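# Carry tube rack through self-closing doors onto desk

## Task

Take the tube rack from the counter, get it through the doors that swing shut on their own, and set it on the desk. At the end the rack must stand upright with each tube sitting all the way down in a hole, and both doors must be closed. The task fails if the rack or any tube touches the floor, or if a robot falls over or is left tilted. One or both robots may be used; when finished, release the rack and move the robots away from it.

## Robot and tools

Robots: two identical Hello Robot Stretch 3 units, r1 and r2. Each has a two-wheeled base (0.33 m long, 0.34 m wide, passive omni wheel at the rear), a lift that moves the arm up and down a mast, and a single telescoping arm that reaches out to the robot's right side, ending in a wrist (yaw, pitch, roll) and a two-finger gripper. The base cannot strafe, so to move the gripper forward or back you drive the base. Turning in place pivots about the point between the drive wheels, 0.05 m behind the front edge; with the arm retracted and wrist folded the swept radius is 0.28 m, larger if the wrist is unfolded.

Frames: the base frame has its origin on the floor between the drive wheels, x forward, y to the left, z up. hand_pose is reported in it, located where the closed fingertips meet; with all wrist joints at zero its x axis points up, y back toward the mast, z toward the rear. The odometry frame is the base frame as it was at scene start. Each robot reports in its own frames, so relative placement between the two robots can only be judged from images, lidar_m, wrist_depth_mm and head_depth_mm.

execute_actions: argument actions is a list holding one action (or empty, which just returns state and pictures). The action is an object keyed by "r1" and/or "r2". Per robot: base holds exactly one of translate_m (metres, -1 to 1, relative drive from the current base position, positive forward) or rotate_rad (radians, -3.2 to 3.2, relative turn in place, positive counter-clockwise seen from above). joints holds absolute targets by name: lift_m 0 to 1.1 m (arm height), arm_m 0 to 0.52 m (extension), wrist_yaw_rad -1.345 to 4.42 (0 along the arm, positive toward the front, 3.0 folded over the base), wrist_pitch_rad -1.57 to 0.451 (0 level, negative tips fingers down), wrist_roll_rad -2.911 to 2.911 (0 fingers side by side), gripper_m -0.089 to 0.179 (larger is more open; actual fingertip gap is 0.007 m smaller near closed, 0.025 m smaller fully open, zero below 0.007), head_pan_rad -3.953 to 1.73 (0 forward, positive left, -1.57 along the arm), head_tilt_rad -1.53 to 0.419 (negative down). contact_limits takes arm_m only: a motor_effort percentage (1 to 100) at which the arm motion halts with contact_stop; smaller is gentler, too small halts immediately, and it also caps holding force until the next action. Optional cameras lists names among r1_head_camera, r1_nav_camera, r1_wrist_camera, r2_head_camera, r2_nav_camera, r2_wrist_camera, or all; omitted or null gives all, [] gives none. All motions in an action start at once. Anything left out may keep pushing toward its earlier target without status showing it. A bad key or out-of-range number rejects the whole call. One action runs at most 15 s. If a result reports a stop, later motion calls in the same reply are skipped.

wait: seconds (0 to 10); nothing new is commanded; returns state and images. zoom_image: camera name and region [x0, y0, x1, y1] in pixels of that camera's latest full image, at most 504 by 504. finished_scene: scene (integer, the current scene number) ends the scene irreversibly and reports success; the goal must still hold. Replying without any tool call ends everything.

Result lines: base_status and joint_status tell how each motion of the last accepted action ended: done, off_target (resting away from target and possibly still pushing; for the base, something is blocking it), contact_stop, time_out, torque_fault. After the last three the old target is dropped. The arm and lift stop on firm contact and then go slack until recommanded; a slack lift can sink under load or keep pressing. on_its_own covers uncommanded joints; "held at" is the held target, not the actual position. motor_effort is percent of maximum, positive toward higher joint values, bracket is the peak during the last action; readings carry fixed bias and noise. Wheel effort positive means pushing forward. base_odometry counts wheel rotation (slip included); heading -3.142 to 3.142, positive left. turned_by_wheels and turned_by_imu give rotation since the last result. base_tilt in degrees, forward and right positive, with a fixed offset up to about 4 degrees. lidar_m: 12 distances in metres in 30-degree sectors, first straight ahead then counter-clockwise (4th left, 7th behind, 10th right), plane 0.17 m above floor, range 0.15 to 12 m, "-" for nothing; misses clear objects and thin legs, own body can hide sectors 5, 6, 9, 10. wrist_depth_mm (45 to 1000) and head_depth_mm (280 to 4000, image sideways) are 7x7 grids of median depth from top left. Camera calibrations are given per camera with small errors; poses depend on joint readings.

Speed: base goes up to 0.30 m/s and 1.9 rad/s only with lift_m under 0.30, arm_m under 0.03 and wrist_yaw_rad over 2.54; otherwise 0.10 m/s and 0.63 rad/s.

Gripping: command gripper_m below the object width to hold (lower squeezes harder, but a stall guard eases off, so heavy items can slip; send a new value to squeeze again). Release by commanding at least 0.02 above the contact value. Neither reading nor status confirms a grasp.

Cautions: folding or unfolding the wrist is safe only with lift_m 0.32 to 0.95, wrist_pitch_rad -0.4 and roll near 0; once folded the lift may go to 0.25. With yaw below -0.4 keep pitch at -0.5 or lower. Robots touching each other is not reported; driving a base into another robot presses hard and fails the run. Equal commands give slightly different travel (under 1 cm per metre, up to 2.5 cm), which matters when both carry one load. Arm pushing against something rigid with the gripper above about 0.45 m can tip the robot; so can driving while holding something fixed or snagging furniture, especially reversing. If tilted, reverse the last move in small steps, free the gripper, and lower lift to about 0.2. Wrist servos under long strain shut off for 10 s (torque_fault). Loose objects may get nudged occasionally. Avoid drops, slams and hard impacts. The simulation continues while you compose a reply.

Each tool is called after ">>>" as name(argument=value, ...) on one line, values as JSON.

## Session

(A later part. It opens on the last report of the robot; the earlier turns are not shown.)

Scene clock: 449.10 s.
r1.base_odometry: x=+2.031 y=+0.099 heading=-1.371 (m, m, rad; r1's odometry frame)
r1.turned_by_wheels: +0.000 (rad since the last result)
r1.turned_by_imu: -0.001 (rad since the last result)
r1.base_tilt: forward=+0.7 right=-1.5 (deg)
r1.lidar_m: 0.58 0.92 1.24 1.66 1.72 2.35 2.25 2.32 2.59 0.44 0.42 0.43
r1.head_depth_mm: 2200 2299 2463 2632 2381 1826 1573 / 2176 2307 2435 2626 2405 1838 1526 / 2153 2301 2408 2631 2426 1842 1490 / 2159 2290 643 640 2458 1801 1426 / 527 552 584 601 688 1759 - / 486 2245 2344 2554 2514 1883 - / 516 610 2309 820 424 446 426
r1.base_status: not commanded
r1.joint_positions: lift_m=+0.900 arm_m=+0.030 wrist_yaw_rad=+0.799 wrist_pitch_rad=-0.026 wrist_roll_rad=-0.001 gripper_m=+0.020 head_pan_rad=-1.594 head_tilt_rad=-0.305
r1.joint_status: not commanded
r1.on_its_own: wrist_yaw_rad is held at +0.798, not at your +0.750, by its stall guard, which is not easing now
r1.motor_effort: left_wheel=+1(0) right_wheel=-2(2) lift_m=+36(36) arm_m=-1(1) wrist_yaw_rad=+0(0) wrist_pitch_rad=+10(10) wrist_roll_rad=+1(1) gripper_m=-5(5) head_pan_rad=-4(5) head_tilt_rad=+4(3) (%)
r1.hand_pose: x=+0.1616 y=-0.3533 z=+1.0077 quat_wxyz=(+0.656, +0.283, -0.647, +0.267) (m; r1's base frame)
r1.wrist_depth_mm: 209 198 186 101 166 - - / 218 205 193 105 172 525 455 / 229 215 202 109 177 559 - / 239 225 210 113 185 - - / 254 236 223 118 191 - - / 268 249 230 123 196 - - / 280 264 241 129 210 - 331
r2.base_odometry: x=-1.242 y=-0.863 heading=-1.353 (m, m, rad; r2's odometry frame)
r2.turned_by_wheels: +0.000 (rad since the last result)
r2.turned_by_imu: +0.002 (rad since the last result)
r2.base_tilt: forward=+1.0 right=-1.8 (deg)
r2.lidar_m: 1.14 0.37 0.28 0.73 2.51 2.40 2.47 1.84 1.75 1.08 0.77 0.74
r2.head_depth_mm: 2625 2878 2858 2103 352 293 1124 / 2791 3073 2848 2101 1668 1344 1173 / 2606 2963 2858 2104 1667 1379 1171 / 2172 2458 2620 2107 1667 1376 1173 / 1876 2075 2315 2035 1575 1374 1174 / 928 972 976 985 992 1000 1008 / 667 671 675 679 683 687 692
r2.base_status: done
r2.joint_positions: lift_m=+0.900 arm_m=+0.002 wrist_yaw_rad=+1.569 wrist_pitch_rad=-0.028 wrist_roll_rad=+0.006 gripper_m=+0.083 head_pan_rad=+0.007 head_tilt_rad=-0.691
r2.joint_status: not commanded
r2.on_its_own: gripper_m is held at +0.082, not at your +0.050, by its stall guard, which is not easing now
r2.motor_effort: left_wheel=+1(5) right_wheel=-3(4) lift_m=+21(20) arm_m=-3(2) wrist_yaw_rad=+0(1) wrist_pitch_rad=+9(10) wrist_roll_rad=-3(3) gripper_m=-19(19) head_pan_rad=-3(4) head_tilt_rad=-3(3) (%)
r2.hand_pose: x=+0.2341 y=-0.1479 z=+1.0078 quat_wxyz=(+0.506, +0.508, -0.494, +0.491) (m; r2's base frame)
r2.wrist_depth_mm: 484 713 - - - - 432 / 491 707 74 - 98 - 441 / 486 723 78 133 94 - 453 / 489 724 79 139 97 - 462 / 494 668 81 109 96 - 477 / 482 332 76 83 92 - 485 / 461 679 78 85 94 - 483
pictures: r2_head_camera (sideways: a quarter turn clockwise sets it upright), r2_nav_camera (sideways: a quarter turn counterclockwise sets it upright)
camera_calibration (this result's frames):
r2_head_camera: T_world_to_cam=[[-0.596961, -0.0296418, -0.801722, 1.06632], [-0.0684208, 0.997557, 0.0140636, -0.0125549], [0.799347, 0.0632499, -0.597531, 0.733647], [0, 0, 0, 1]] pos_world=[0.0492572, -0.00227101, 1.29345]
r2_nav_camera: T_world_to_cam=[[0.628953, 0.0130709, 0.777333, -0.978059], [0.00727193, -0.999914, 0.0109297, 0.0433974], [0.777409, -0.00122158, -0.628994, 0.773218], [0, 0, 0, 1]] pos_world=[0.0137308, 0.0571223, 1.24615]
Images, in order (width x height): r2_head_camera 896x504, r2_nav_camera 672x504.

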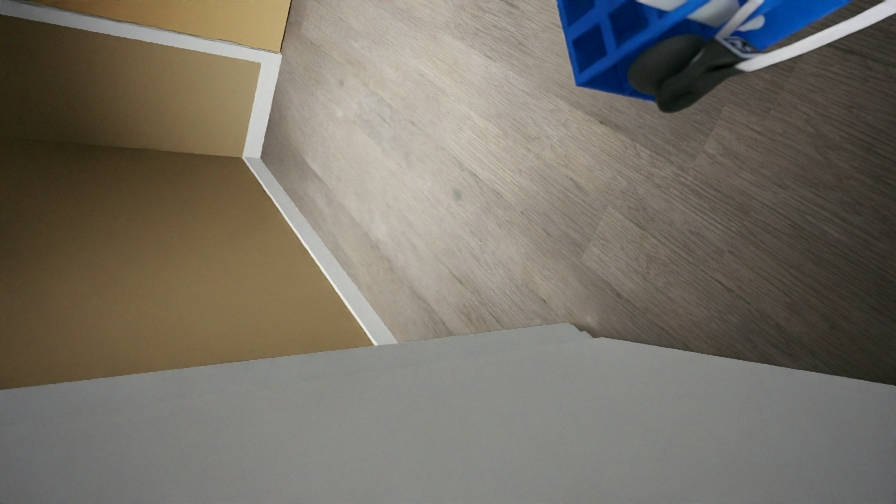

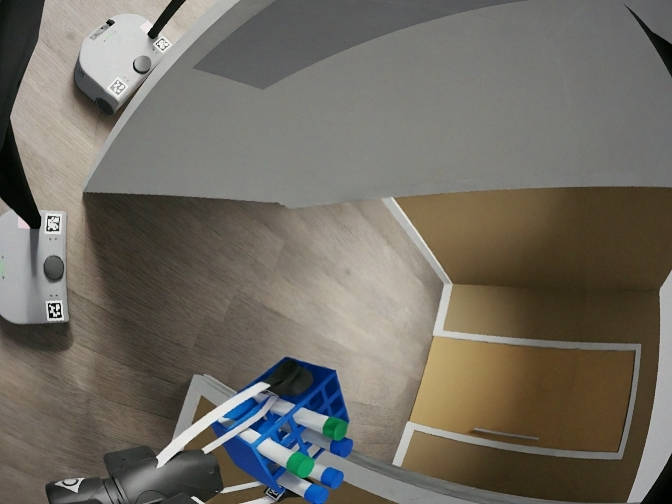

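>>> execute_actions(actions=[{"r2":{"base":{"rotate_rad":0.12},"joints":{"wrist_yaw_rad":1.8}}}], cameras=[])

>>> execute_actions(actions=[{"r2":{"base":{"translate_m":0.35}}}], cameras=["r2_nav_camera","r2_wrist_camera"])

Scene clock: 453.80 s.
r1.base_odometry: x=+2.031 y=+0.099 heading=-1.371 (m, m, rad; r1's odometry frame)
r1.turned_by_wheels: +0.000 (rad since the last result)
r1.turned_by_imu: -0.001 (rad since the last result)
r1.base_tilt: forward=+0.9 right=-1.5 (deg)
r1.lidar_m: 0.58 0.92 1.24 1.66 1.71 2.34 2.25 2.32 2.60 0.44 0.42 0.43
r1.head_depth_mm: 2196 2315 2439 2641 2396 1833 1567 / 2171 2288 2428 2619 2415 1826 1527 / 2162 2273 2408 2593 2425 1852 1494 / 2153 2276 657 660 2341 1737 1401 / 530 568 599 623 2265 1803 - / 490 2242 2364 2543 2487 1882 - / 547 607 2307 813 425 446 425
r1.base_status: not commanded
r1.joint_positions: lift_m=+0.900 arm_m=+0.030 wrist_yaw_rad=+0.799 wrist_pitch_rad=-0.026 wrist_roll_rad=-0.001 gripper_m=+0.020 head_pan_rad=-1.594 head_tilt_rad=-0.305
r1.joint_status: not commanded
r1.on_its_own: wrist_yaw_rad is held at +0.798, not at your +0.750, by its stall guard, which is not easing now
r1.motor_effort: left_wheel=+1(0) right_wheel=-2(3) lift_m=+36(36) arm_m=-1(1) wrist_yaw_rad=+0(0) wrist_pitch_rad=+9(9) wrist_roll_rad=+1(1) gripper_m=-6(5) head_pan_rad=-4(4) head_tilt_rad=+4(3) (%)
r1.hand_pose: x=+0.1616 y=-0.3533 z=+1.0077 quat_wxyz=(+0.656, +0.283, -0.647, +0.267) (m; r1's base frame)
r1.wrist_depth_mm: 209 198 186 101 166 - - / 219 205 193 105 172 534 471 / 229 215 201 109 178 554 - / 239 223 210 114 185 - - / 254 237 221 118 192 - - / 268 247 229 122 196 - - / 283 264 242 130 211 - -
r2.base_odometry: x=-1.242 y=-0.863 heading=-1.234 (m, m, rad; r2's odometry frame)
r2.turned_by_wheels: +0.120 (rad since the last result)
r2.turned_by_imu: +0.118 (rad since the last result)
r2.base_tilt: forward=+0.9 right=-1.7 (deg)
r2.lidar_m: 0.76 0.33 0.28 2.56 2.44 2.39 2.30 1.79 1.76 0.97 0.74 0.79
r2.head_depth_mm: 2724 3013 2850 2098 1707 310 - / 2435 2837 2880 2101 344 293 312 / 2099 2389 2639 2102 1667 329 1158 / 1828 2055 2335 2035 1621 1370 1175 / 874 923 986 1060 1146 1243 1153 / 618 646 677 711 747 789 836 / 480 497 516 534 556 578 603
r2.base_status: done
r2.joint_positions: lift_m=+0.900 arm_m=+0.002 wrist_yaw_rad=+1.797 wrist_pitch_rad=-0.028 wrist_roll_rad=+0.006 gripper_m=+0.083 head_pan_rad=+0.007 head_tilt_rad=-0.691
r2.joint_status: all done
r2.on_its_own: gripper_m is held at +0.082, not at your +0.050, by its stall guard, which is not easing now
r2.motor_effort: left_wheel=-2(4) right_wheel=+3(5) lift_m=+20(20) arm_m=-2(1) wrist_yaw_rad=+2(1) wrist_pitch_rad=+9(10) wrist_roll_rad=-3(3) gripper_m=-18(19) head_pan_rad=-2(2) head_tilt_rad=-3(4) (%)
r2.hand_pose: x=+0.2276 y=-0.0901 z=+1.0078 quat_wxyz=(+0.447, +0.561, -0.433, +0.545) (m; r2's base frame)
r2.wrist_depth_mm: 325 410 581 987 - - - / 326 415 74 944 - - - / 331 423 78 133 92 - - / 333 428 80 139 96 - - / 338 415 81 109 95 - - / 337 231 76 83 92 - - / 328 425 78 85 94 - -
pictures: none
No camera images: the call's "cameras" was empty. Leave "cameras" out to get every camera's image.

Scene clock: 458.27 s.
r1.base_odometry: x=+2.031 y=+0.099 heading=-1.371 (m, m, rad; r1's odometry frame)
r1.turned_by_wheels: +0.000 (rad since the last result)
r1.turned_by_imu: -0.001 (rad since the last result)
r1.base_tilt: forward=+0.9 right=-1.5 (deg)
r1.lidar_m: 0.58 0.92 1.24 1.66 1.72 2.35 2.25 2.32 2.60 0.44 0.42 0.43
r1.head_depth_mm: 2196 2313 2466 2633 2382 1817 1561 / 2183 2284 2432 2628 2407 1834 1521 / 2166 2291 2429 2611 2441 1850 1487 / 2154 2270 2420 2590 2466 1863 1504 / 2143 2257 2407 2554 2480 1866 - / 2124 2239 2400 2523 2501 1895 - / 2106 2252 2337 2458 424 446 425
r1.base_status: not commanded
r1.joint_positions: lift_m=+0.900 arm_m=+0.030 wrist_yaw_rad=+0.799 wrist_pitch_rad=-0.026 wrist_roll_rad=-0.001 gripper_m=+0.020 head_pan_rad=-1.594 head_tilt_rad=-0.305
r1.joint_status: not commanded
r1.on_its_own: wrist_yaw_rad is held at +0.798, not at your +0.750, by its stall guard, which is not easing now
r1.motor_effort: left_wheel=+1(0) right_wheel=-2(2) lift_m=+36(36) arm_m=-1(1) wrist_yaw_rad=+0(0) wrist_pitch_rad=+9(9) wrist_roll_rad=+1(1) gripper_m=-5(5) head_pan_rad=-5(4) head_tilt_rad=+3(4) (%)
r1.hand_pose: x=+0.1616 y=-0.3533 z=+1.0077 quat_wxyz=(+0.656, +0.283, -0.647, +0.267) (m; r1's base frame)
r1.wrist_depth_mm: 209 198 187 101 166 - - / 218 207 194 105 173 - - / 228 218 201 109 178 - - / 238 224 208 114 185 - - / 255 236 222 118 191 - - / 267 248 229 123 196 - - / 283 262 241 129 210 - -
r2.base_odometry: x=-1.127 y=-1.194 heading=-1.234 (m, m, rad; r2's odometry frame)
r2.turned_by_wheels: +0.000 (rad since the last result)
r2.turned_by_imu: +0.001 (rad since the last result)
r2.base_tilt: forward=+1.0 right=-1.7 (deg)
r2.lidar_m: 0.68 0.30 0.23 0.22 0.24 2.68 2.56 1.98 1.32 0.58 0.56 2.79
r2.head_depth_mm: 2424 2699 2840 2089 1704 302 - / 2060 2385 2677 2098 344 293 312 / 1770 2022 2355 2100 1664 329 1162 / 1545 1739 1980 2086 1670 1375 1173 / 1364 757 830 918 1042 1107 1127 / 548 573 600 632 665 702 745 / 426 441 457 475 494 514 537
r2.base_status: done
r2.joint_positions: lift_m=+0.900 arm_m=+0.002 wrist_yaw_rad=+1.797 wrist_pitch_rad=-0.028 wrist_roll_rad=+0.006 gripper_m=+0.083 head_pan_rad=+0.007 head_tilt_rad=-0.691
r2.joint_status: not commanded
r2.on_its_own: gripper_m is held at +0.082, not at your +0.050, by its stall guard, which is not easing now
r2.motor_effort: left_wheel=-2(4) right_wheel=+2(7) lift_m=+20(20) arm_m=-2(3) wrist_yaw_rad=+2(2) wrist_pitch_rad=+10(10) wrist_roll_rad=-3(3) gripper_m=-19(19) head_pan_rad=-2(4) head_tilt_rad=-4(3) (%)
r2.hand_pose: x=+0.2276 y=-0.0901 z=+1.0078 quat_wxyz=(+0.447, +0.561, -0.433, +0.545) (m; r2's base frame)
r2.wrist_depth_mm: 303 381 539 - - - - / 310 386 73 - 97 - - / 310 393 77 133 94 - - / 312 397 79 139 97 - - / 312 384 81 109 96 - - / 314 216 76 83 91 - - / 306 396 78 85 94 - -
pictures: r2_nav_camera (sideways: a quarter turn counterclockwise sets it upright), r2_wrist_camera
camera_calibration (this result's frames):
r2_nav_camera: T_world_to_cam=[[0.628955, 0.0130706, 0.777332, -0.978057], [0.00727147, -0.999914, 0.0109297, 0.0433974], [0.777408, -0.00122196, -0.628996, 0.77322], [0, 0, 0, 1]] pos_world=[0.0137307, 0.0571223, 1.24615]
r2_wrist_camera: T_world_to_cam=[[0.273991, -0.961732, -0.000520455, -0.144056], [-0.195902, -0.0552814, -0.979064, 1.05691], [0.941569, 0.268356, -0.203552, 0.174596], [0, 0, 0, 1]] pos_world=[0.0821272, -0.12697, 1.07025]
Images, in order (width x height): r2_nav_camera 672x504, r2_wrist_camera 644x364.

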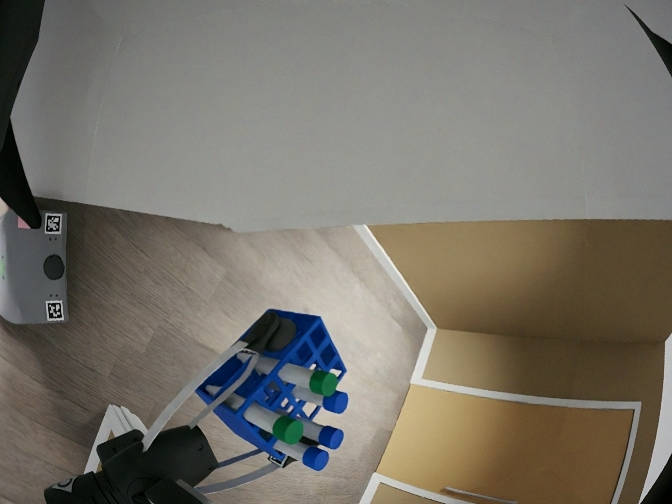

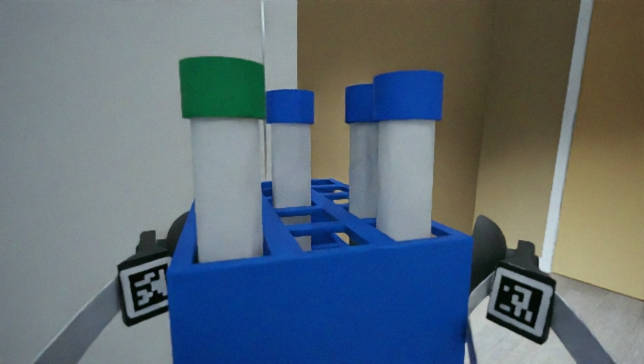

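>>> execute_actions(actions=[{"r2":{"base":{"translate_m":0.25},"joints":{"wrist_yaw_rad":1.5}}}], cameras=[])

>>> execute_actions(actions=[{"r2":{"base":{"rotate_rad":-0.25}}}], cameras=["r2_nav_camera"])

Scene clock: 465.37 s.
r1.base_odometry: x=+2.031 y=+0.099 heading=-1.371 (m, m, rad; r1's odometry frame)
r1.turned_by_wheels: +0.000 (rad since the last result)
r1.turned_by_imu: -0.002 (rad since the last result)
r1.base_tilt: forward=+0.9 right=-1.5 (deg)
r1.lidar_m: 0.58 0.92 1.24 1.66 1.72 2.34 2.25 2.33 2.60 0.44 0.42 0.43
r1.head_depth_mm: 2183 2315 2459 2648 2384 1823 1561 / 2167 2299 2426 2633 2417 1833 1533 / 2170 2296 2421 2614 2424 1849 1499 / 2149 2285 2426 2588 2459 1861 1506 / 2134 2263 2416 2561 2478 1883 - / 2122 2238 2377 2558 2499 1887 - / 2105 2232 2354 2476 425 446 425
r1.base_status: not commanded
r1.joint_positions: lift_m=+0.900 arm_m=+0.030 wrist_yaw_rad=+0.799 wrist_pitch_rad=-0.026 wrist_roll_rad=-0.001 gripper_m=+0.020 head_pan_rad=-1.594 head_tilt_rad=-0.305
r1.joint_status: not commanded
r1.on_its_own: wrist_yaw_rad is held at +0.798, not at your +0.750, by its stall guard, which is not easing now
r1.motor_effort: left_wheel=+1(0) right_wheel=-2(2) lift_m=+36(37) arm_m=-1(1) wrist_yaw_rad=+0(0) wrist_pitch_rad=+9(10) wrist_roll_rad=+1(1) gripper_m=-5(5) head_pan_rad=-4(4) head_tilt_rad=+3(3) (%)
r1.hand_pose: x=+0.1616 y=-0.3533 z=+1.0077 quat_wxyz=(+0.656, +0.283, -0.647, +0.267) (m; r1's base frame)
r1.wrist_depth_mm: 207 197 186 101 166 - - / 220 207 194 105 172 - - / 228 214 200 109 178 - - / 239 226 209 113 185 - - / 253 235 221 118 191 - - / 264 248 229 123 197 - - / 281 264 240 129 210 - -
r2.base_odometry: x=-1.044 y=-1.429 heading=-1.234 (m, m, rad; r2's odometry frame)
r2.turned_by_wheels: +0.000 (rad since the last result)
r2.turned_by_imu: +0.001 (rad since the last result)
r2.base_tilt: forward=+1.0 right=-1.8 (deg)
r2.lidar_m: 0.57 0.27 0.21 0.20 0.22 0.32 2.73 2.13 0.74 0.54 1.68 2.59
r2.head_depth_mm: 2126 2475 2717 2092 1614 1275 1145 / 1771 2100 2451 2090 1661 1374 1168 / 1545 1747 2048 2090 1661 1378 1170 / 1354 1513 1727 1957 1666 1379 1174 / 1206 1335 1496 1677 1531 959 1104 / 455 490 534 588 609 638 677 / 393 412 416 432 449 468 488
r2.base_status: done
r2.joint_positions: lift_m=+0.900 arm_m=+0.002 wrist_yaw_rad=+1.503 wrist_pitch_rad=-0.028 wrist_roll_rad=+0.006 gripper_m=+0.083 head_pan_rad=+0.007 head_tilt_rad=-0.691
r2.joint_status: all done
r2.on_its_own: gripper_m is held at +0.082, not at your +0.050, by its stall guard, which is not easing now
r2.motor_effort: left_wheel=-2(2) right_wheel=+2(7) lift_m=+20(20) arm_m=-2(3) wrist_yaw_rad=-3(4) wrist_pitch_rad=+10(9) wrist_roll_rad=-3(3) gripper_m=-19(19) head_pan_rad=-3(1) head_tilt_rad=-4(3) (%)
r2.hand_pose: x=+0.2335 y=-0.1648 z=+1.0078 quat_wxyz=(+0.522, +0.491, -0.511, +0.474) (m; r2's base frame)
r2.wrist_depth_mm: 395 - - - - - - / 402 - 75 - 97 - - / 402 - 78 132 94 - - / 409 - 80 138 97 - - / 422 - 82 109 96 - - / 426 276 76 83 92 - - / 382 525 78 85 94 - -
pictures: none
No camera images: the call's "cameras" was empty. Leave "cameras" out to get every camera's image.

Scene clock: 466.80 s.
r1.base_odometry: x=+2.031 y=+0.099 heading=-1.371 (m, m, rad; r1's odometry frame)
r1.turned_by_wheels: +0.000 (rad since the last result)
r1.turned_by_imu: +0.000 (rad since the last result)
r1.base_tilt: forward=+0.9 right=-1.4 (deg)
r1.lidar_m: 0.58 0.92 1.24 1.66 1.72 2.34 2.25 2.33 2.60 0.44 0.42 0.43
r1.head_depth_mm: 2174 2311 2443 2653 2400 1825 1572 / 2160 2306 2429 2626 2417 1839 1537 / 2156 2289 2420 2595 2438 1848 1493 / 2155 2289 2421 2587 2440 1855 1502 / 2134 2269 2400 2553 2472 1876 - / 2140 2262 2382 2536 2485 1894 - / 2122 2236 2363 2444 425 446 425
r1.base_status: not commanded
r1.joint_positions: lift_m=+0.900 arm_m=+0.030 wrist_yaw_rad=+0.799 wrist_pitch_rad=-0.026 wrist_roll_rad=-0.001 gripper_m=+0.020 head_pan_rad=-1.594 head_tilt_rad=-0.305
r1.joint_status: not commanded
r1.on_its_own: wrist_yaw_rad is held at +0.798, not at your +0.750, by its stall guard, which is not easing now
r1.motor_effort: left_wheel=+0(0) right_wheel=-2(2) lift_m=+36(36) arm_m=-1(1) wrist_yaw_rad=+0(0) wrist_pitch_rad=+10(9) wrist_roll_rad=+1(1) gripper_m=-6(6) head_pan_rad=-4(4) head_tilt_rad=+3(3) (%)
r1.hand_pose: x=+0.1616 y=-0.3533 z=+1.0077 quat_wxyz=(+0.656, +0.283, -0.647, +0.267) (m; r1's base frame)
r1.wrist_depth_mm: 209 197 188 101 166 - - / 218 205 192 105 172 - - / 229 214 202 109 178 - - / 241 225 211 114 185 - - / 252 237 221 118 190 - - / 265 249 230 122 197 - - / 282 263 240 129 211 - -
r2.base_odometry: x=-1.044 y=-1.429 heading=-1.484 (m, m, rad; r2's odometry frame)
r2.turned_by_wheels: -0.250 (rad since the last result)
r2.turned_by_imu: -0.247 (rad since the last result)
r2.base_tilt: forward=+1.0 right=-1.6 (deg)
r2.lidar_m: 1.74 0.36 0.23 0.20 0.21 0.25 0.49 2.30 2.10 0.54 0.60 2.59
r2.head_depth_mm: 2145 2414 2578 2103 1615 1278 1148 / 2247 2491 2719 2097 1669 1370 1172 / 2336 2631 2816 2095 1669 1373 1172 / 2051 2310 2538 2094 1663 1374 1176 / 1678 1853 2063 2050 1670 1375 1174 / 1435 1549 1694 1849 1669 1351 1053 / 1251 1334 1443 1551 701 718 677
r2.base_status: done
r2.joint_positions: lift_m=+0.900 arm_m=+0.002 wrist_yaw_rad=+1.502 wrist_pitch_rad=-0.028 wrist_roll_rad=+0.006 gripper_m=+0.083 head_pan_rad=+0.007 head_tilt_rad=-0.691
r2.joint_status: not commanded
r2.on_its_own: gripper_m is held at +0.082, not at your +0.050, by its stall guard, which is not easing now
r2.motor_effort: left_wheel=+2(5) right_wheel=-3(7) lift_m=+20(20) arm_m=-2(3) wrist_yaw_rad=-1(2) wrist_pitch_rad=+10(9) wrist_roll_rad=-3(3) gripper_m=-19(19) head_pan_rad=-3(2) head_tilt_rad=-3(3) (%)
r2.hand_pose: x=+0.2335 y=-0.1650 z=+1.0078 quat_wxyz=(+0.523, +0.491, -0.511, +0.474) (m; r2's base frame)
r2.wrist_depth_mm: 981 - - - - - - / - - 73 - 97 - - / - - 77 132 94 - - / - - 79 139 97 - - / - - 81 109 96 - - / - - 76 83 91 - - / - - 78 85 94 - -
pictures: r2_nav_camera (sideways: a quarter turn counterclockwise sets it upright)
camera_calibration (this result's frames):
r2_nav_camera: T_world_to_cam=[[0.628957, 0.0130693, 0.777331, -0.978055], [0.00726943, -0.999914, 0.0109297, 0.0433974], [0.777406, -0.00122358, -0.628997, 0.773222], [0, 0, 0, 1]] pos_world=[0.0137307, 0.0571222, 1.24615]
Images, in order (width x height): r2_nav_camera 672x504.

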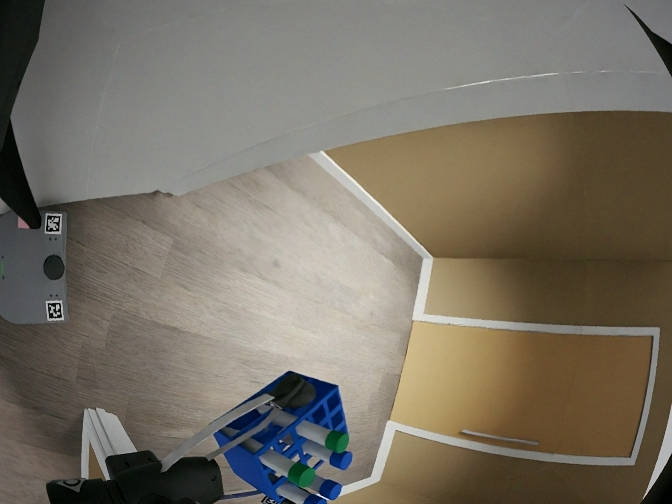

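>>> execute_actions(actions=[{"r2":{"base":{"translate_m":0.7},"joints":{"head_tilt_rad":-0.2,"head_pan_rad":-0.3}}}], cameras=["r2_nav_camera","r2_head_camera"])

Scene clock: 477.83 s.
r1.base_odometry: x=+2.031 y=+0.099 heading=-1.371 (m, m, rad; r1's odometry frame)
r1.turned_by_wheels: +0.000 (rad since the last result)
r1.turned_by_imu: -0.003 (rad since the last result)
r1.base_tilt: forward=+0.8 right=-1.6 (deg)
r1.lidar_m: 0.58 0.92 1.24 1.66 1.71 2.34 2.25 2.32 2.59 0.44 0.42 0.43
r1.head_depth_mm: 2187 2317 2453 2648 2379 1824 1561 / 2156 2298 2440 2623 2399 1831 1519 / 2171 2304 2431 2590 2447 1845 1495 / 2140 2271 2429 2594 2454 1855 1510 / 2148 2252 2411 2548 2471 1871 - / 2133 2254 2405 2544 2504 1891 - / 2117 2240 2366 2453 425 447 425
r1.base_status: not commanded
r1.joint_positions: lift_m=+0.900 arm_m=+0.030 wrist_yaw_rad=+0.799 wrist_pitch_rad=-0.026 wrist_roll_rad=-0.001 gripper_m=+0.020 head_pan_rad=-1.594 head_tilt_rad=-0.305
r1.joint_status: not commanded
r1.on_its_own: wrist_yaw_rad is held at +0.798, not at your +0.750, by its stall guard, which is not easing now
r1.motor_effort: left_wheel=+1(0) right_wheel=-2(2) lift_m=+36(36) arm_m=-1(1) wrist_yaw_rad=+0(1) wrist_pitch_rad=+9(9) wrist_roll_rad=+1(1) gripper_m=-6(6) head_pan_rad=-4(5) head_tilt_rad=+4(3) (%)
r1.hand_pose: x=+0.1616 y=-0.3533 z=+1.0077 quat_wxyz=(+0.656, +0.283, -0.647, +0.267) (m; r1's base frame)
r1.wrist_depth_mm: 208 197 187 101 166 - - / 219 206 193 105 172 - - / 228 215 201 109 178 - - / 239 226 210 114 184 - - / 252 237 222 117 190 - - / 264 247 230 122 197 - - / 281 266 241 129 211 - -
r2.base_odometry: x=-0.983 y=-2.127 heading=-1.484 (m, m, rad; r2's odometry frame)
r2.turned_by_wheels: +0.000 (rad since the last result)
r2.turned_by_imu: +0.003 (rad since the last result)
r2.base_tilt: forward=+0.9 right=-1.7 (deg)
r2.lidar_m: 1.32 0.85 0.77 0.47 0.35 0.41 0.78 0.79 0.78 1.33 1.64 1.95
r2.head_depth_mm: 1691 1758 1814 1890 1952 2028 1677 / 1725 1788 1851 1918 1999 2043 1666 / 1749 1808 1879 1953 2020 2082 1673 / 1771 1830 1900 1975 2055 2129 1659 / 1797 1870 1939 2019 2092 2141 1660 / 1804 1883 1948 2019 2100 2092 1650 / 1534 1567 1597 1626 1656 1693 1586
r2.base_status: done
r2.joint_positions: lift_m=+0.900 arm_m=+0.002 wrist_yaw_rad=+1.502 wrist_pitch_rad=-0.028 wrist_roll_rad=+0.006 gripper_m=+0.083 head_pan_rad=-0.293 head_tilt_rad=-0.211
r2.joint_status: all done
r2.on_its_own: gripper_m is held at +0.082, not at your +0.050, by its stall guard, which is not easing now
r2.motor_effort: left_wheel=+2(6) right_wheel=-3(4) lift_m=+20(20) arm_m=-2(2) wrist_yaw_rad=-1(2) wrist_pitch_rad=+9(9) wrist_roll_rad=-3(3) gripper_m=-19(20) head_pan_rad=-4(20) head_tilt_rad=+4(24) (%)
r2.hand_pose: x=+0.2335 y=-0.1650 z=+1.0078 quat_wxyz=(+0.523, +0.491, -0.511, +0.474) (m; r2's base frame)
r2.wrist_depth_mm: 782 - - - - - - / 792 - 74 - 97 - - / 793 - 77 133 94 - - / 808 - 79 139 96 - - / 808 998 81 109 96 - - / 810 502 76 83 92 - - / 780 - 78 85 94 - -
pictures: r2_head_camera (sideways: a quarter turn clockwise sets it upright), r2_nav_camera (sideways: a quarter turn counterclockwise sets it upright)
camera_calibration (this result's frames):
r2_head_camera: T_world_to_cam=[[-0.159552, 0.0215481, -0.986954, 1.30538], [0.229761, 0.973117, -0.0158974, 0.0246327], [0.96008, -0.2293, -0.160214, 0.163569], [0, 0, 0, 1]] pos_world=[0.0455773, -0.0145926, 1.31495]
r2_nav_camera: T_world_to_cam=[[0.192558, -0.0490427, 0.980059, -1.23988], [-0.293307, -0.955968, 0.00979047, 0.0467075], [0.936425, -0.289343, -0.198464, 0.212009], [0, 0, 0, 1]] pos_world=[0.0539184, 0.045187, 1.25678]
Images, in order (width x height): r2_head_camera 896x504, r2_nav_camera 672x504.

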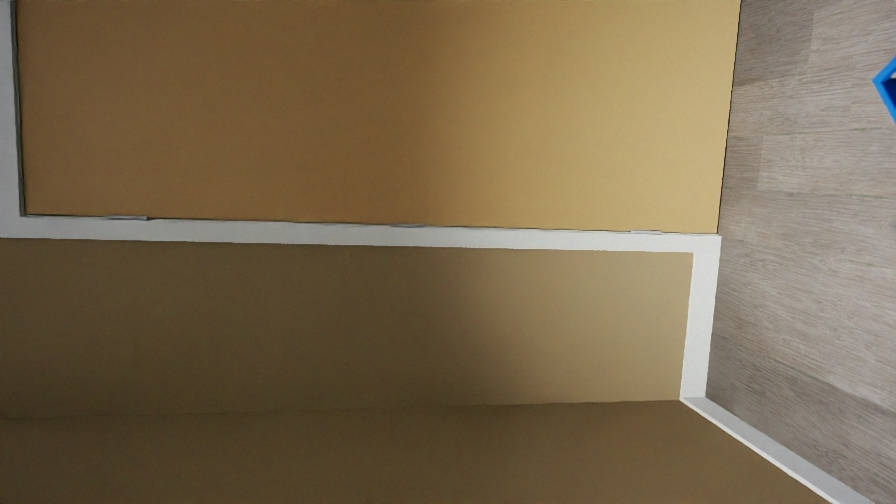

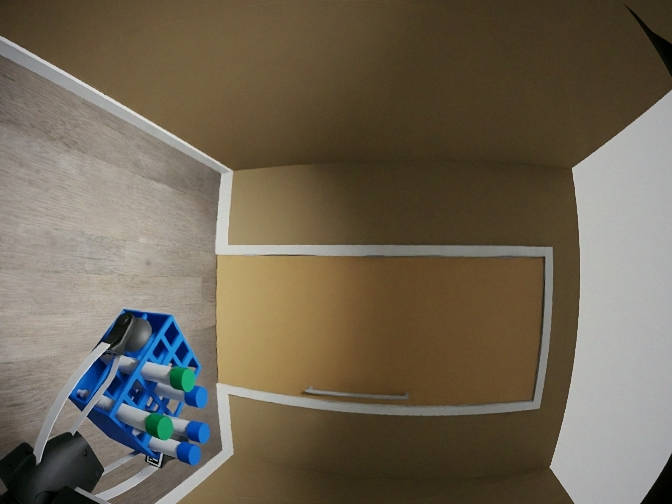

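>>> execute_actions(actions=[{"r2":{"base":{"translate_m":-0.5},"joints":{"head_tilt_rad":-0.8,"head_pan_rad":1.7}}}], cameras=[])

>>> execute_actions(actions=[{"r2":{"base":{"rotate_rad":-0.45}}}], cameras=["r2_nav_camera","r1_nav_camera"])

Scene clock: 499.17 s.
r1.base_odometry: x=+2.031 y=+0.099 heading=-1.371 (m, m, rad; r1's odometry frame)
r1.turned_by_wheels: +0.000 (rad since the last result)
r1.turned_by_imu: -0.002 (rad since the last result)
r1.base_tilt: forward=+0.8 right=-1.6 (deg)
r1.lidar_m: 0.58 0.92 1.24 1.66 1.71 2.35 2.24 2.32 2.60 0.44 0.42 0.43
r1.head_depth_mm: 2192 2317 2461 2652 2380 1822 1570 / 2188 2302 2448 2628 2420 1841 1530 / 2158 2275 2441 2596 2441 1851 1495 / 2146 2284 2406 2570 2442 1863 1506 / 2136 2259 2404 2571 2467 1866 - / 2128 2254 2402 2525 2496 1894 - / 2124 2220 2365 2460 425 446 425
r1.base_status: not commanded
r1.joint_positions: lift_m=+0.900 arm_m=+0.030 wrist_yaw_rad=+0.799 wrist_pitch_rad=-0.026 wrist_roll_rad=-0.001 gripper_m=+0.020 head_pan_rad=-1.594 head_tilt_rad=-0.305
r1.joint_status: not commanded
r1.on_its_own: wrist_yaw_rad is held at +0.798, not at your +0.750, by its stall guard, which is not easing now
r1.motor_effort: left_wheel=+1(0) right_wheel=-2(3) lift_m=+36(35) arm_m=-1(1) wrist_yaw_rad=+0(1) wrist_pitch_rad=+10(10) wrist_roll_rad=+1(1) gripper_m=-4(5) head_pan_rad=-4(5) head_tilt_rad=+4(4) (%)
r1.hand_pose: x=+0.1616 y=-0.3533 z=+1.0077 quat_wxyz=(+0.656, +0.283, -0.647, +0.267) (m; r1's base frame)
r1.wrist_depth_mm: 210 197 185 101 166 - - / 219 206 193 105 171 - - / 229 214 201 109 177 - - / 240 224 209 113 185 - - / 252 235 221 118 191 - - / 265 247 231 122 197 - - / 279 265 240 129 211 - -
r2.base_odometry: x=-1.027 y=-1.629 heading=-1.483 (m, m, rad; r2's odometry frame)
r2.turned_by_wheels: +0.000 (rad since the last result)
r2.turned_by_imu: -0.003 (rad since the last result)
r2.base_tilt: forward=+0.9 right=-1.7 (deg)
r2.lidar_m: 1.62 0.40 0.26 0.24 0.24 0.29 0.57 2.38 0.56 0.55 1.42 2.41
r2.head_depth_mm: - - - 291 343 455 705 / - - - 292 344 457 681 / - - - 293 344 459 684 / - - - 293 345 461 688 / - - - - - - - / - - - - - - 753 / - - - - - - 817
r2.base_status: done
r2.joint_positions: lift_m=+0.900 arm_m=+0.002 wrist_yaw_rad=+1.502 wrist_pitch_rad=-0.028 wrist_roll_rad=+0.006 gripper_m=+0.083 head_pan_rad=+1.693 head_tilt_rad=-0.790
r2.joint_status: all done
r2.on_its_own: gripper_m is held at +0.082, not at your +0.050, by its stall guard, which is not easing now
r2.motor_effort: left_wheel=+2(3) right_wheel=-2(7) lift_m=+20(21) arm_m=-2(3) wrist_yaw_rad=-1(1) wrist_pitch_rad=+9(10) wrist_roll_rad=-3(3) gripper_m=-19(20) head_pan_rad=+2(28) head_tilt_rad=-4(27) (%)
r2.hand_pose: x=+0.2335 y=-0.1650 z=+1.0078 quat_wxyz=(+0.523, +0.491, -0.511, +0.474) (m; r2's base frame)
r2.wrist_depth_mm: 925 - - - - - - / 934 - 73 - - - - / 948 - 77 132 92 - - / 945 - 79 139 97 - - / 946 - 81 109 95 - - / 966 - 76 83 92 - - / 942 - 78 85 94 - -
pictures: none
No camera images: the call's "cameras" was empty. Leave "cameras" out to get every camera's image.

Scene clock: 500.93 s.
r1.base_odometry: x=+2.031 y=+0.099 heading=-1.371 (m, m, rad; r1's odometry frame)
r1.turned_by_wheels: +0.000 (rad since the last result)
r1.turned_by_imu: +0.000 (rad since the last result)
r1.base_tilt: forward=+0.9 right=-1.6 (deg)
r1.lidar_m: 0.58 0.92 1.24 1.66 1.71 2.35 2.25 2.33 2.60 0.44 0.42 0.43
r1.head_depth_mm: 2194 2326 2435 2632 2383 1832 1559 / 2172 2302 2425 2628 2409 1846 1526 / 2157 2289 2431 2596 2427 1845 1493 / 2139 2284 2443 2600 2467 1860 1502 / 2136 2269 2405 2569 2473 1883 - / 2128 2245 2395 2550 2477 1895 - / 2120 2225 2345 2444 425 446 425
r1.base_status: not commanded
r1.joint_positions: lift_m=+0.900 arm_m=+0.030 wrist_yaw_rad=+0.799 wrist_pitch_rad=-0.026 wrist_roll_rad=-0.001 gripper_m=+0.020 head_pan_rad=-1.594 head_tilt_rad=-0.305
r1.joint_status: not commanded
r1.on_its_own: wrist_yaw_rad is held at +0.798, not at your +0.750, by its stall guard, which is not easing now
r1.motor_effort: left_wheel=+0(0) right_wheel=-2(2) lift_m=+36(36) arm_m=-1(1) wrist_yaw_rad=+0(0) wrist_pitch_rad=+9(9) wrist_roll_rad=+1(1) gripper_m=-5(5) head_pan_rad=-5(4) head_tilt_rad=+4(4) (%)
r1.hand_pose: x=+0.1616 y=-0.3533 z=+1.0077 quat_wxyz=(+0.656, +0.283, -0.647, +0.267) (m; r1's base frame)
r1.wrist_depth_mm: 208 198 186 101 166 - - / 219 206 192 105 172 - - / 229 214 202 109 178 - - / 241 226 210 113 184 - - / 252 236 222 118 191 - - / 266 246 232 123 196 - - / 281 262 242 129 210 - -
r2.base_odometry: x=-1.027 y=-1.629 heading=-1.933 (m, m, rad; r2's odometry frame)
r2.turned_by_wheels: -0.450 (rad since the last result)
r2.turned_by_imu: -0.444 (rad since the last result)
r2.base_tilt: forward=+1.0 right=-1.7 (deg)
r2.lidar_m: 2.41 1.47 0.37 0.25 0.24 0.24 0.31 0.68 2.31 0.56 0.55 1.50
r2.head_depth_mm: - 302 344 419 532 1246 1127 / - - 305 372 503 712 1071 / - - 293 342 433 593 972 / - - - 316 394 526 766 / - - - - - - - / - - - - - - 593 / - - - - - - 544
r2.base_status: done
r2.joint_positions: lift_m=+0.900 arm_m=+0.002 wrist_yaw_rad=+1.502 wrist_pitch_rad=-0.028 wrist_roll_rad=+0.006 gripper_m=+0.083 head_pan_rad=+1.693 head_tilt_rad=-0.790
r2.joint_status: not commanded
r2.on_its_own: gripper_m is held at +0.082, not at your +0.050, by its stall guard, which is not easing now
r2.motor_effort: left_wheel=+2(4) right_wheel=-3(6) lift_m=+20(20) arm_m=-2(3) wrist_yaw_rad=+0(1) wrist_pitch_rad=+9(9) wrist_roll_rad=-3(4) gripper_m=-19(19) head_pan_rad=+2(3) head_tilt_rad=-4(4) (%)
r2.hand_pose: x=+0.2335 y=-0.1650 z=+1.0078 quat_wxyz=(+0.523, +0.491, -0.511, +0.474) (m; r2's base frame)
r2.wrist_depth_mm: - - - - - - - / - - 75 - - - - / - - 78 133 94 - - / - - 80 140 98 - - / - - 82 109 96 - - / - - 76 83 91 - - / - - 78 85 94 - 970
pictures: r1_nav_camera (sideways: a quarter turn counterclockwise sets it upright), r2_nav_camera (sideways: a quarter turn counterclockwise sets it upright)
camera_calibration (this result's frames):
r1_nav_camera: T_world_to_cam=[[-0.0628162, -0.331979, 0.941193, -1.17989], [-0.996662, 0.070147, -0.0417759, 0.107791], [-0.0521531, -0.940675, -0.335277, 0.392603], [0, 0, 0, 1]] pos_world=[0.0537906, -0.0299474, 1.24664]
r2_nav_camera: T_world_to_cam=[[-0.0942378, 0.696237, 0.711599, -0.887973], [0.99232, 0.123218, 0.0108557, 0.0374864], [-0.080124, 0.707157, -0.702502, 0.874063], [0, 0, 0, 1]] pos_world=[-0.0508458, -0.00447896, 1.2455]
Images, in order (width x height): r1_nav_camera 672x504, r2_nav_camera 672x504.

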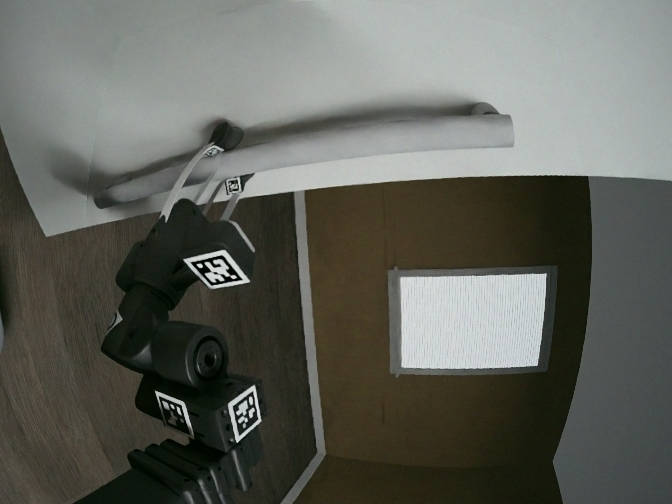

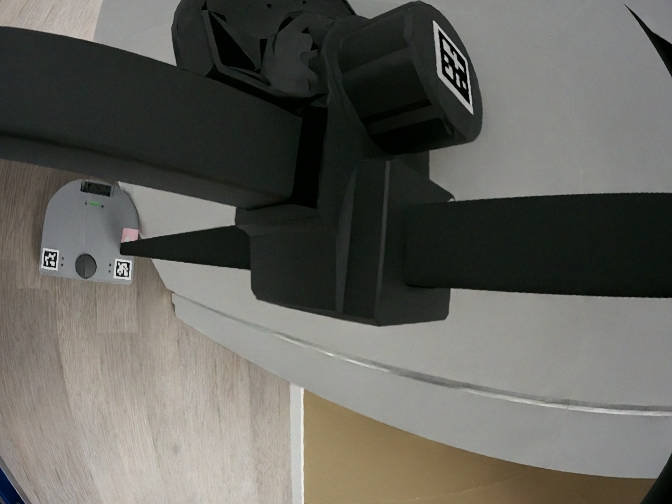

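>>> execute_actions(actions=[{"r2":{"base":{"translate_m":-0.08}}}], cameras=[])

>>> execute_actions(actions=[{"r1":{"joints":{"gripper_m":0.1}}}], cameras=["r1_wrist_camera","r1_nav_camera"])

Scene clock: 506.23 s.
r1.base_odometry: x=+2.031 y=+0.099 heading=-1.371 (m, m, rad; r1's odometry frame)
r1.turned_by_wheels: +0.000 (rad since the last result)
r1.turned_by_imu: -0.026 (rad since the last result)
r1.base_tilt: forward=-1.7 right=-5.1 (deg)
r1.lidar_m: 0.51 0.93 1.23 1.72 1.75 2.34 2.23 2.30 2.62 0.35 0.34 0.36
r1.head_depth_mm: 2298 2429 2541 2667 2616 1951 1646 / 2286 2403 2544 2681 2650 1970 1617 / 2273 2365 2500 2620 2703 2010 1581 / 2234 2353 2490 2618 2695 2015 1606 / 2231 2347 2478 2575 2683 2053 1704 / 2225 2316 2432 2577 2666 2093 1754 / 2204 2315 2434 2542 2502 416 433
r1.base_status: not commanded
r1.joint_positions: lift_m=+0.900 arm_m=+0.029 wrist_yaw_rad=+0.919 wrist_pitch_rad=-0.105 wrist_roll_rad=+0.004 gripper_m=+0.021 head_pan_rad=-1.594 head_tilt_rad=-0.305
r1.joint_status: not commanded
r1.on_its_own: base_tilt is 4.5 degrees off its reading at the scene's start (forward=+0.8 right=-1.4); wrist_yaw_rad is held at +0.868, not at your +0.750, by its stall guard, which is still easing; wrist_pitch_rad is at rest, and its effort (+38) is outside its rest range (-20 to +32)
r1.motor_effort: left_wheel=+4(7) right_wheel=+1(9) lift_m=+36(36) arm_m=+9(9) wrist_yaw_rad=-42(51) wrist_pitch_rad=+38(45) wrist_roll_rad=-1(2) gripper_m=-15(14) head_pan_rad=-4(4) head_tilt_rad=+4(4) (%)
r1.hand_pose: x=+0.1791 y=-0.3275 z=+0.9874 quat_wxyz=(+0.649, +0.347, -0.617, +0.279) (m; r1's base frame)
r1.wrist_depth_mm: 252 220 189 90 149 135 - / 269 231 197 94 155 141 - / 286 242 206 98 159 147 - / 307 255 219 102 165 152 - / 333 272 116 105 169 161 - / 357 294 120 110 173 - - / 389 315 254 117 188 - -
r2.base_odometry: x=-0.998 y=-1.554 heading=-1.933 (m, m, rad; r2's odometry frame)
r2.turned_by_wheels: +0.000 (rad since the last result)
r2.turned_by_imu: +0.000 (rad since the last result)
r2.base_tilt: forward=+1.0 right=-1.5 (deg)
r2.lidar_m: 2.49 1.46 0.32 0.23 0.23 0.24 0.33 3.05 2.31 0.84 0.58 1.51
r2.head_depth_mm: - - 289 334 436 661 1091 / - - - 315 403 562 967 / - - - 304 376 509 792 / - - - 297 353 473 680 / - - - - - - - / - - - - - - 592 / - - - - - - 547
r2.base_status: done
r2.joint_positions: lift_m=+0.900 arm_m=+0.002 wrist_yaw_rad=+1.502 wrist_pitch_rad=-0.028 wrist_roll_rad=+0.006 gripper_m=+0.083 head_pan_rad=+1.693 head_tilt_rad=-0.790
r2.joint_status: not commanded
r2.on_its_own: gripper_m is held at +0.082, not at your +0.050, by its stall guard, which is not easing now; right_wheel is at rest, and its effort (-24) is outside its rest range (-18 to +18)
r2.motor_effort: left_wheel=-2(17) right_wheel=-24(42) lift_m=+20(20) arm_m=-2(2) wrist_yaw_rad=-3(2) wrist_pitch_rad=+9(10) wrist_roll_rad=-4(3) gripper_m=-19(18) head_pan_rad=+3(3) head_tilt_rad=-4(4) (%)
r2.hand_pose: x=+0.2335 y=-0.1650 z=+1.0078 quat_wxyz=(+0.523, +0.491, -0.511, +0.474) (m; r2's base frame)
r2.wrist_depth_mm: - - - - - - - / - - 72 - - - - / - - 76 131 93 - - / - - 78 138 97 - - / - - 80 109 96 - - / - - 76 83 91 - - / - - 78 85 94 - -
pictures: none
No camera images: the call's "cameras" was empty. Leave "cameras" out to get every camera's image.

Scene clock: 508.00 s.
r1.base_odometry: x=+2.031 y=+0.099 heading=-1.371 (m, m, rad; r1's odometry frame)
r1.turned_by_wheels: +0.000 (rad since the last result)
r1.turned_by_imu: -0.005 (rad since the last result)
r1.base_tilt: forward=-1.6 right=-4.9 (deg)
r1.lidar_m: 0.51 0.92 1.23 1.71 1.75 2.34 2.23 2.30 2.64 0.34 0.34 0.36
r1.head_depth_mm: 2296 2405 2570 2698 2586 1934 1641 / 2285 2387 2504 2678 2640 1947 1604 / 2261 2366 2513 2639 2692 1986 1584 / 2248 2351 2477 2610 2692 2009 1595 / 2225 2327 2446 2587 2681 2048 1663 / 2229 2311 2432 2558 2673 2079 1743 / 2221 2284 2418 2536 2590 415 432
r1.base_status: not commanded
r1.joint_positions: lift_m=+0.900 arm_m=+0.029 wrist_yaw_rad=+0.984 wrist_pitch_rad=-0.094 wrist_roll_rad=+0.015 gripper_m=+0.100 head_pan_rad=-1.594 head_tilt_rad=-0.305
r1.joint_status: all done
r1.on_its_own: base_tilt is 4.2 degrees off its reading at the scene's start (forward=+0.8 right=-1.4); wrist_yaw_rad is held at +0.935, not at your +0.750, by its stall guard, which is still easing; wrist_pitch_rad is at rest, and its effort (+33) is outside its rest range (-20 to +32)
r1.motor_effort: left_wheel=+4(8) right_wheel=+1(1) lift_m=+36(36) arm_m=+9(10) wrist_yaw_rad=-41(57) wrist_pitch_rad=+33(38) wrist_roll_rad=-6(6) gripper_m=+12(95) head_pan_rad=-4(4) head_tilt_rad=+4(3) (%)
r1.hand_pose: x=+0.1892 y=-0.3143 z=+0.9904 quat_wxyz=(+0.634, +0.365, -0.611, +0.302) (m; r1's base frame)
r1.wrist_depth_mm: 293 240 201 89 149 136 - / 311 252 210 92 154 139 - / 333 266 218 96 160 144 - / 356 281 230 100 165 149 - / 386 309 236 104 166 153 - / 423 347 253 110 190 158 - / 480 333 268 115 188 168 -
r2.base_odometry: x=-0.998 y=-1.554 heading=-1.933 (m, m, rad; r2's odometry frame)
r2.turned_by_wheels: +0.000 (rad since the last result)
r2.turned_by_imu: +0.000 (rad since the last result)
r2.base_tilt: forward=+1.0 right=-1.7 (deg)
r2.lidar_m: 2.49 1.46 0.31 0.24 0.23 0.24 0.33 3.04 2.32 0.84 0.58 1.51
r2.head_depth_mm: - - 289 334 437 661 1090 / - - - 315 404 563 967 / - - - 304 376 510 794 / - - - 297 354 474 679 / - - - - - - - / - - - - - - 593 / - - - - - - 548
r2.base_status: not commanded
r2.joint_positions: lift_m=+0.900 arm_m=+0.002 wrist_yaw_rad=+1.502 wrist_pitch_rad=-0.028 wrist_roll_rad=+0.006 gripper_m=+0.083 head_pan_rad=+1.693 head_tilt_rad=-0.790
r2.joint_status: not commanded
r2.on_its_own: gripper_m is held at +0.082, not at your +0.050, by its stall guard, which is not easing now; right_wheel is at rest, and its effort (-23) is outside its rest range (-18 to +18)
r2.motor_effort: left_wheel=-2(3) right_wheel=-23(24) lift_m=+20(20) arm_m=-3(3) wrist_yaw_rad=-2(1) wrist_pitch_rad=+10(10) wrist_roll_rad=-3(3) gripper_m=-19(19) head_pan_rad=+3(3) head_tilt_rad=-4(4) (%)
r2.hand_pose: x=+0.2335 y=-0.1650 z=+1.0078 quat_wxyz=(+0.523, +0.491, -0.511, +0.474) (m; r2's base frame)
r2.wrist_depth_mm: - - - - - - - / - - 72 - 98 - - / - - 76 133 94 - - / - - 78 140 97 - - / - - 80 109 96 - - / - - 76 83 92 - - / - - 78 85 94 - -
pictures: r1_nav_camera (sideways: a quarter turn counterclockwise sets it upright), r1_wrist_camera
camera_calibration (this result's frames):
r1_nav_camera: T_world_to_cam=[[-0.0628161, -0.331982, 0.941192, -1.17989], [-0.996662, 0.0701464, -0.0417758, 0.107791], [-0.0521524, -0.940674, -0.33528, 0.392607], [0, 0, 0, 1]] pos_world=[0.0537906, -0.0299472, 1.24664]
r1_wrist_camera: T_world_to_cam=[[-0.583678, -0.810763, -0.0445361, -0.103351], [-0.234689, 0.220954, -0.946626, 1.07575], [0.77733, -0.542072, -0.319243, 0.161728], [0, 0, 0, 1]] pos_world=[0.0664272, -0.233817, 1.06536]
Images, in order (width x height): r1_nav_camera 672x504, r1_wrist_camera 644x364.

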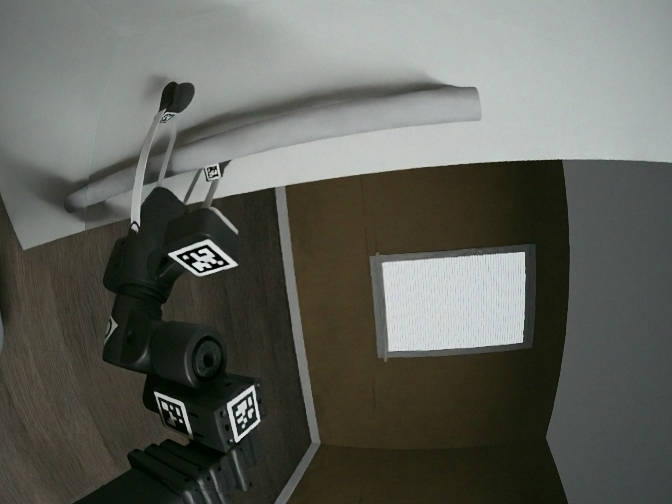

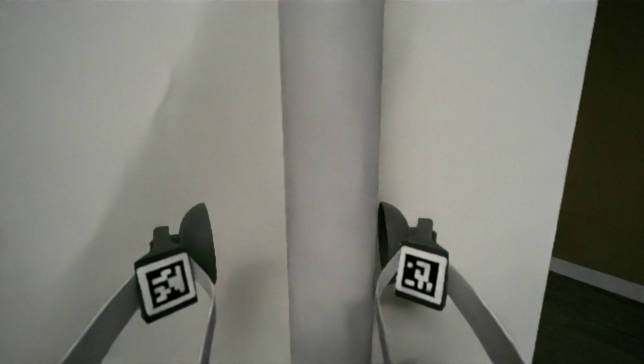

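>>> execute_actions(actions=[{"r1":{"base":{"translate_m":-0.15},"joints":{"wrist_yaw_rad":1.0,"arm_m":0.0}}}], cameras=["r1_wrist_camera","r1_nav_camera"])

Scene clock: 514.80 s.
r1.base_odometry: x=+2.001 y=+0.246 heading=-1.371 (m, m, rad; r1's odometry frame)
r1.turned_by_wheels: +0.000 (rad since the last result)
r1.turned_by_imu: +0.107 (rad since the last result)
r1.base_tilt: forward=+0.8 right=-1.6 (deg)
r1.lidar_m: 0.66 1.09 1.56 1.66 1.75 2.16 2.11 2.24 2.54 2.49 0.38 0.42
r1.head_depth_mm: 2135 2271 2394 2580 2383 1818 1482 / 2130 2263 2393 2578 2403 1842 1485 / 2138 2261 2398 2607 2437 1846 1497 / 2154 2264 2418 2594 2440 1858 1499 / 2131 2291 2417 2585 2485 1863 1510 / 2150 2276 2408 2594 2500 1885 1526 / 2142 2277 2422 2602 2543 1901 1570
r1.base_status: done
r1.joint_positions: lift_m=+0.900 arm_m=+0.000 wrist_yaw_rad=+1.003 wrist_pitch_rad=-0.014 wrist_roll_rad=-0.003 gripper_m=+0.100 head_pan_rad=-1.594 head_tilt_rad=-0.305
r1.joint_status: all done
r1.motor_effort: left_wheel=-1(8) right_wheel=+2(19) lift_m=+35(36) arm_m=+5(8) wrist_yaw_rad=-3(62) wrist_pitch_rad=+5(18) wrist_roll_rad=+2(4) gripper_m=+1(15) head_pan_rad=-4(5) head_tilt_rad=+3(3) (%)
r1.hand_pose: x=+0.1944 y=-0.2821 z=+1.0106 quat_wxyz=(+0.624, +0.344, -0.616, +0.336) (m; r1's base frame)
r1.wrist_depth_mm: 421 311 135 194 165 - - / 455 328 140 202 173 - - / 497 345 145 209 179 - - / 551 369 151 218 185 - - / 616 405 156 227 196 - - / 672 485 162 238 203 - - / 785 441 171 245 214 - -
r2.base_odometry: x=-0.998 y=-1.554 heading=-1.933 (m, m, rad; r2's odometry frame)
r2.turned_by_wheels: +0.000 (rad since the last result)
r2.turned_by_imu: -0.001 (rad since the last result)
r2.base_tilt: forward=+1.0 right=-1.8 (deg)
r2.lidar_m: 2.49 1.47 0.31 0.23 0.23 0.24 0.33 3.01 2.32 0.84 0.58 1.51
r2.head_depth_mm: - - 289 334 436 662 1090 / - - - 315 403 562 968 / - - - 304 376 509 792 / - - - 296 353 473 678 / - - - - - - - / - - - - - - 591 / - - - - - - 547
r2.base_status: not commanded
r2.joint_positions: lift_m=+0.900 arm_m=+0.002 wrist_yaw_rad=+1.502 wrist_pitch_rad=-0.028 wrist_roll_rad=+0.006 gripper_m=+0.083 head_pan_rad=+1.693 head_tilt_rad=-0.790
r2.joint_status: not commanded
r2.on_its_own: gripper_m is held at +0.082, not at your +0.050, by its stall guard, which is not easing now
r2.motor_effort: left_wheel=+2(2) right_wheel=-8(24) lift_m=+20(21) arm_m=-2(2) wrist_yaw_rad=-1(1) wrist_pitch_rad=+10(9) wrist_roll_rad=-3(3) gripper_m=-19(20) head_pan_rad=+2(2) head_tilt_rad=-4(4) (%)
r2.hand_pose: x=+0.2335 y=-0.1650 z=+1.0078 quat_wxyz=(+0.523, +0.491, -0.511, +0.474) (m; r2's base frame)
r2.wrist_depth_mm: - - - - - - - / - - 75 - 98 - - / - - 79 133 94 - - / - - 80 140 97 - - / - - 82 109 96 - - / - - 76 83 92 - - / - - 78 85 94 - -
pictures: r1_nav_camera (sideways: a quarter turn counterclockwise sets it upright), r1_wrist_camera
camera_calibration (this result's frames):
r1_nav_camera: T_world_to_cam=[[-0.0628159, -0.33198, 0.941193, -1.17989], [-0.996662, 0.0701458, -0.0417759, 0.107791], [-0.052152, -0.940675, -0.335278, 0.392604], [0, 0, 0, 1]] pos_world=[0.0537907, -0.0299473, 1.24664]
r1_wrist_camera: T_world_to_cam=[[-0.564906, -0.824637, -0.0292216, -0.0963468], [-0.184202, 0.160547, -0.969688, 1.08546], [0.804332, -0.5424, -0.242594, 0.0987793], [0, 0, 0, 1]] pos_world=[0.066067, -0.200141, 1.07371]
Images, in order (width x height): r1_nav_camera 672x504, r1_wrist_camera 644x364.

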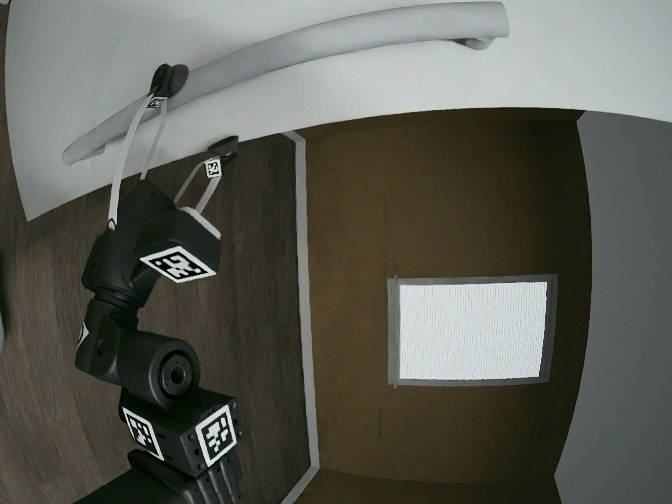

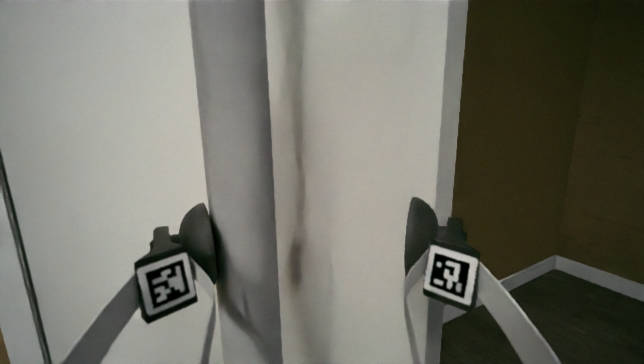

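>>> execute_actions(actions=[{"r1":{"base":{"translate_m":-0.35},"joints":{"wrist_yaw_rad":1.3}}}], cameras=["r1_nav_camera"])

Scene clock: 521.73 s.
r1.base_odometry: x=+1.932 y=+0.590 heading=-1.371 (m, m, rad; r1's odometry frame)
r1.turned_by_wheels: +0.000 (rad since the last result)
r1.turned_by_imu: -0.005 (rad since the last result)
r1.base_tilt: forward=+0.9 right=-1.5 (deg)
r1.lidar_m: 0.87 1.46 1.72 1.68 1.77 1.80 1.76 1.86 2.52 2.47 1.85 0.62
r1.head_depth_mm: 2119 2256 2375 2549 2387 1834 1479 / 2135 2249 2385 2534 2430 1848 1488 / 2124 2254 2370 2563 2441 1844 1490 / 2115 2248 2408 2540 2475 1861 1503 / 2125 2233 2376 2569 2476 1876 1517 / 2127 2254 2389 2548 2486 1902 1524 / 2139 2265 2420 2560 2530 1908 1528
r1.base_status: done
r1.joint_positions: lift_m=+0.900 arm_m=+0.000 wrist_yaw_rad=+1.297 wrist_pitch_rad=-0.014 wrist_roll_rad=-0.003 gripper_m=+0.100 head_pan_rad=-1.594 head_tilt_rad=-0.305
r1.joint_status: all done
r1.motor_effort: left_wheel=-1(6) right_wheel=+2(2) lift_m=+36(36) arm_m=+4(5) wrist_yaw_rad=+2(3) wrist_pitch_rad=+6(5) wrist_roll_rad=+1(2) gripper_m=-1(1) head_pan_rad=-4(5) head_tilt_rad=+3(4) (%)
r1.hand_pose: x=+0.2250 y=-0.2138 z=+1.0105 quat_wxyz=(+0.568, +0.431, -0.559, +0.424) (m; r1's base frame)
r1.wrist_depth_mm: - - 724 469 - - - / - - 742 487 - - - / - - 811 516 - - - / - - 857 533 - - - / - - 849 553 - - - / - - 894 593 - - - / - - - 597 - - -
r2.base_odometry: x=-0.998 y=-1.554 heading=-1.933 (m, m, rad; r2's odometry frame)
r2.turned_by_wheels: +0.000 (rad since the last result)
r2.turned_by_imu: +0.000 (rad since the last result)
r2.base_tilt: forward=+0.9 right=-1.7 (deg)
r2.lidar_m: 2.49 1.47 0.32 0.24 0.23 0.24 0.33 3.04 2.32 0.85 0.58 1.51
r2.head_depth_mm: - - 289 334 436 661 1090 / - - - 315 404 562 967 / - - - 304 375 510 791 / - - - 296 353 473 678 / - - - - - - - / - - - - - - 591 / - - - - - - 548
r2.base_status: not commanded
r2.joint_positions: lift_m=+0.900 arm_m=+0.002 wrist_yaw_rad=+1.502 wrist_pitch_rad=-0.028 wrist_roll_rad=+0.006 gripper_m=+0.083 head_pan_rad=+1.693 head_tilt_rad=-0.790
r2.joint_status: not commanded
r2.on_its_own: gripper_m is held at +0.082, not at your +0.050, by its stall guard, which is not easing now
r2.motor_effort: left_wheel=+2(2) right_wheel=-7(8) lift_m=+20(20) arm_m=-3(2) wrist_yaw_rad=-2(1) wrist_pitch_rad=+9(9) wrist_roll_rad=-3(3) gripper_m=-19(19) head_pan_rad=+2(2) head_tilt_rad=-4(4) (%)
r2.hand_pose: x=+0.2335 y=-0.1650 z=+1.0078 quat_wxyz=(+0.523, +0.491, -0.511, +0.474) (m; r2's base frame)
r2.wrist_depth_mm: - - - - - - - / - - 75 - 98 - - / - - 79 133 94 - - / - - 80 139 97 - - / - - 82 109 96 - - / - - 76 83 92 - - / - - 78 85 94 - -
pictures: r1_nav_camera (sideways: a quarter turn counterclockwise sets it upright)
camera_calibration (this result's frames):
r1_nav_camera: T_world_to_cam=[[-0.0628159, -0.33198, 0.941193, -1.17989], [-0.996662, 0.0701458, -0.0417759, 0.107791], [-0.052152, -0.940675, -0.335278, 0.392604], [0, 0, 0, 1]] pos_world=[0.0537907, -0.0299473, 1.24664]
Images, in order (width x height): r1_nav_camera 672x504.

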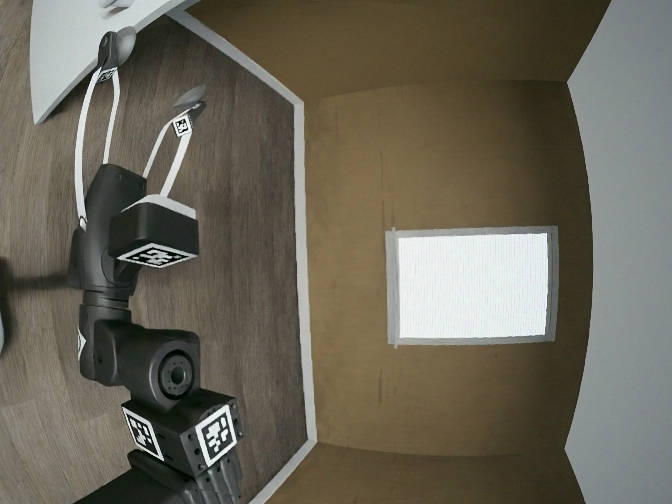

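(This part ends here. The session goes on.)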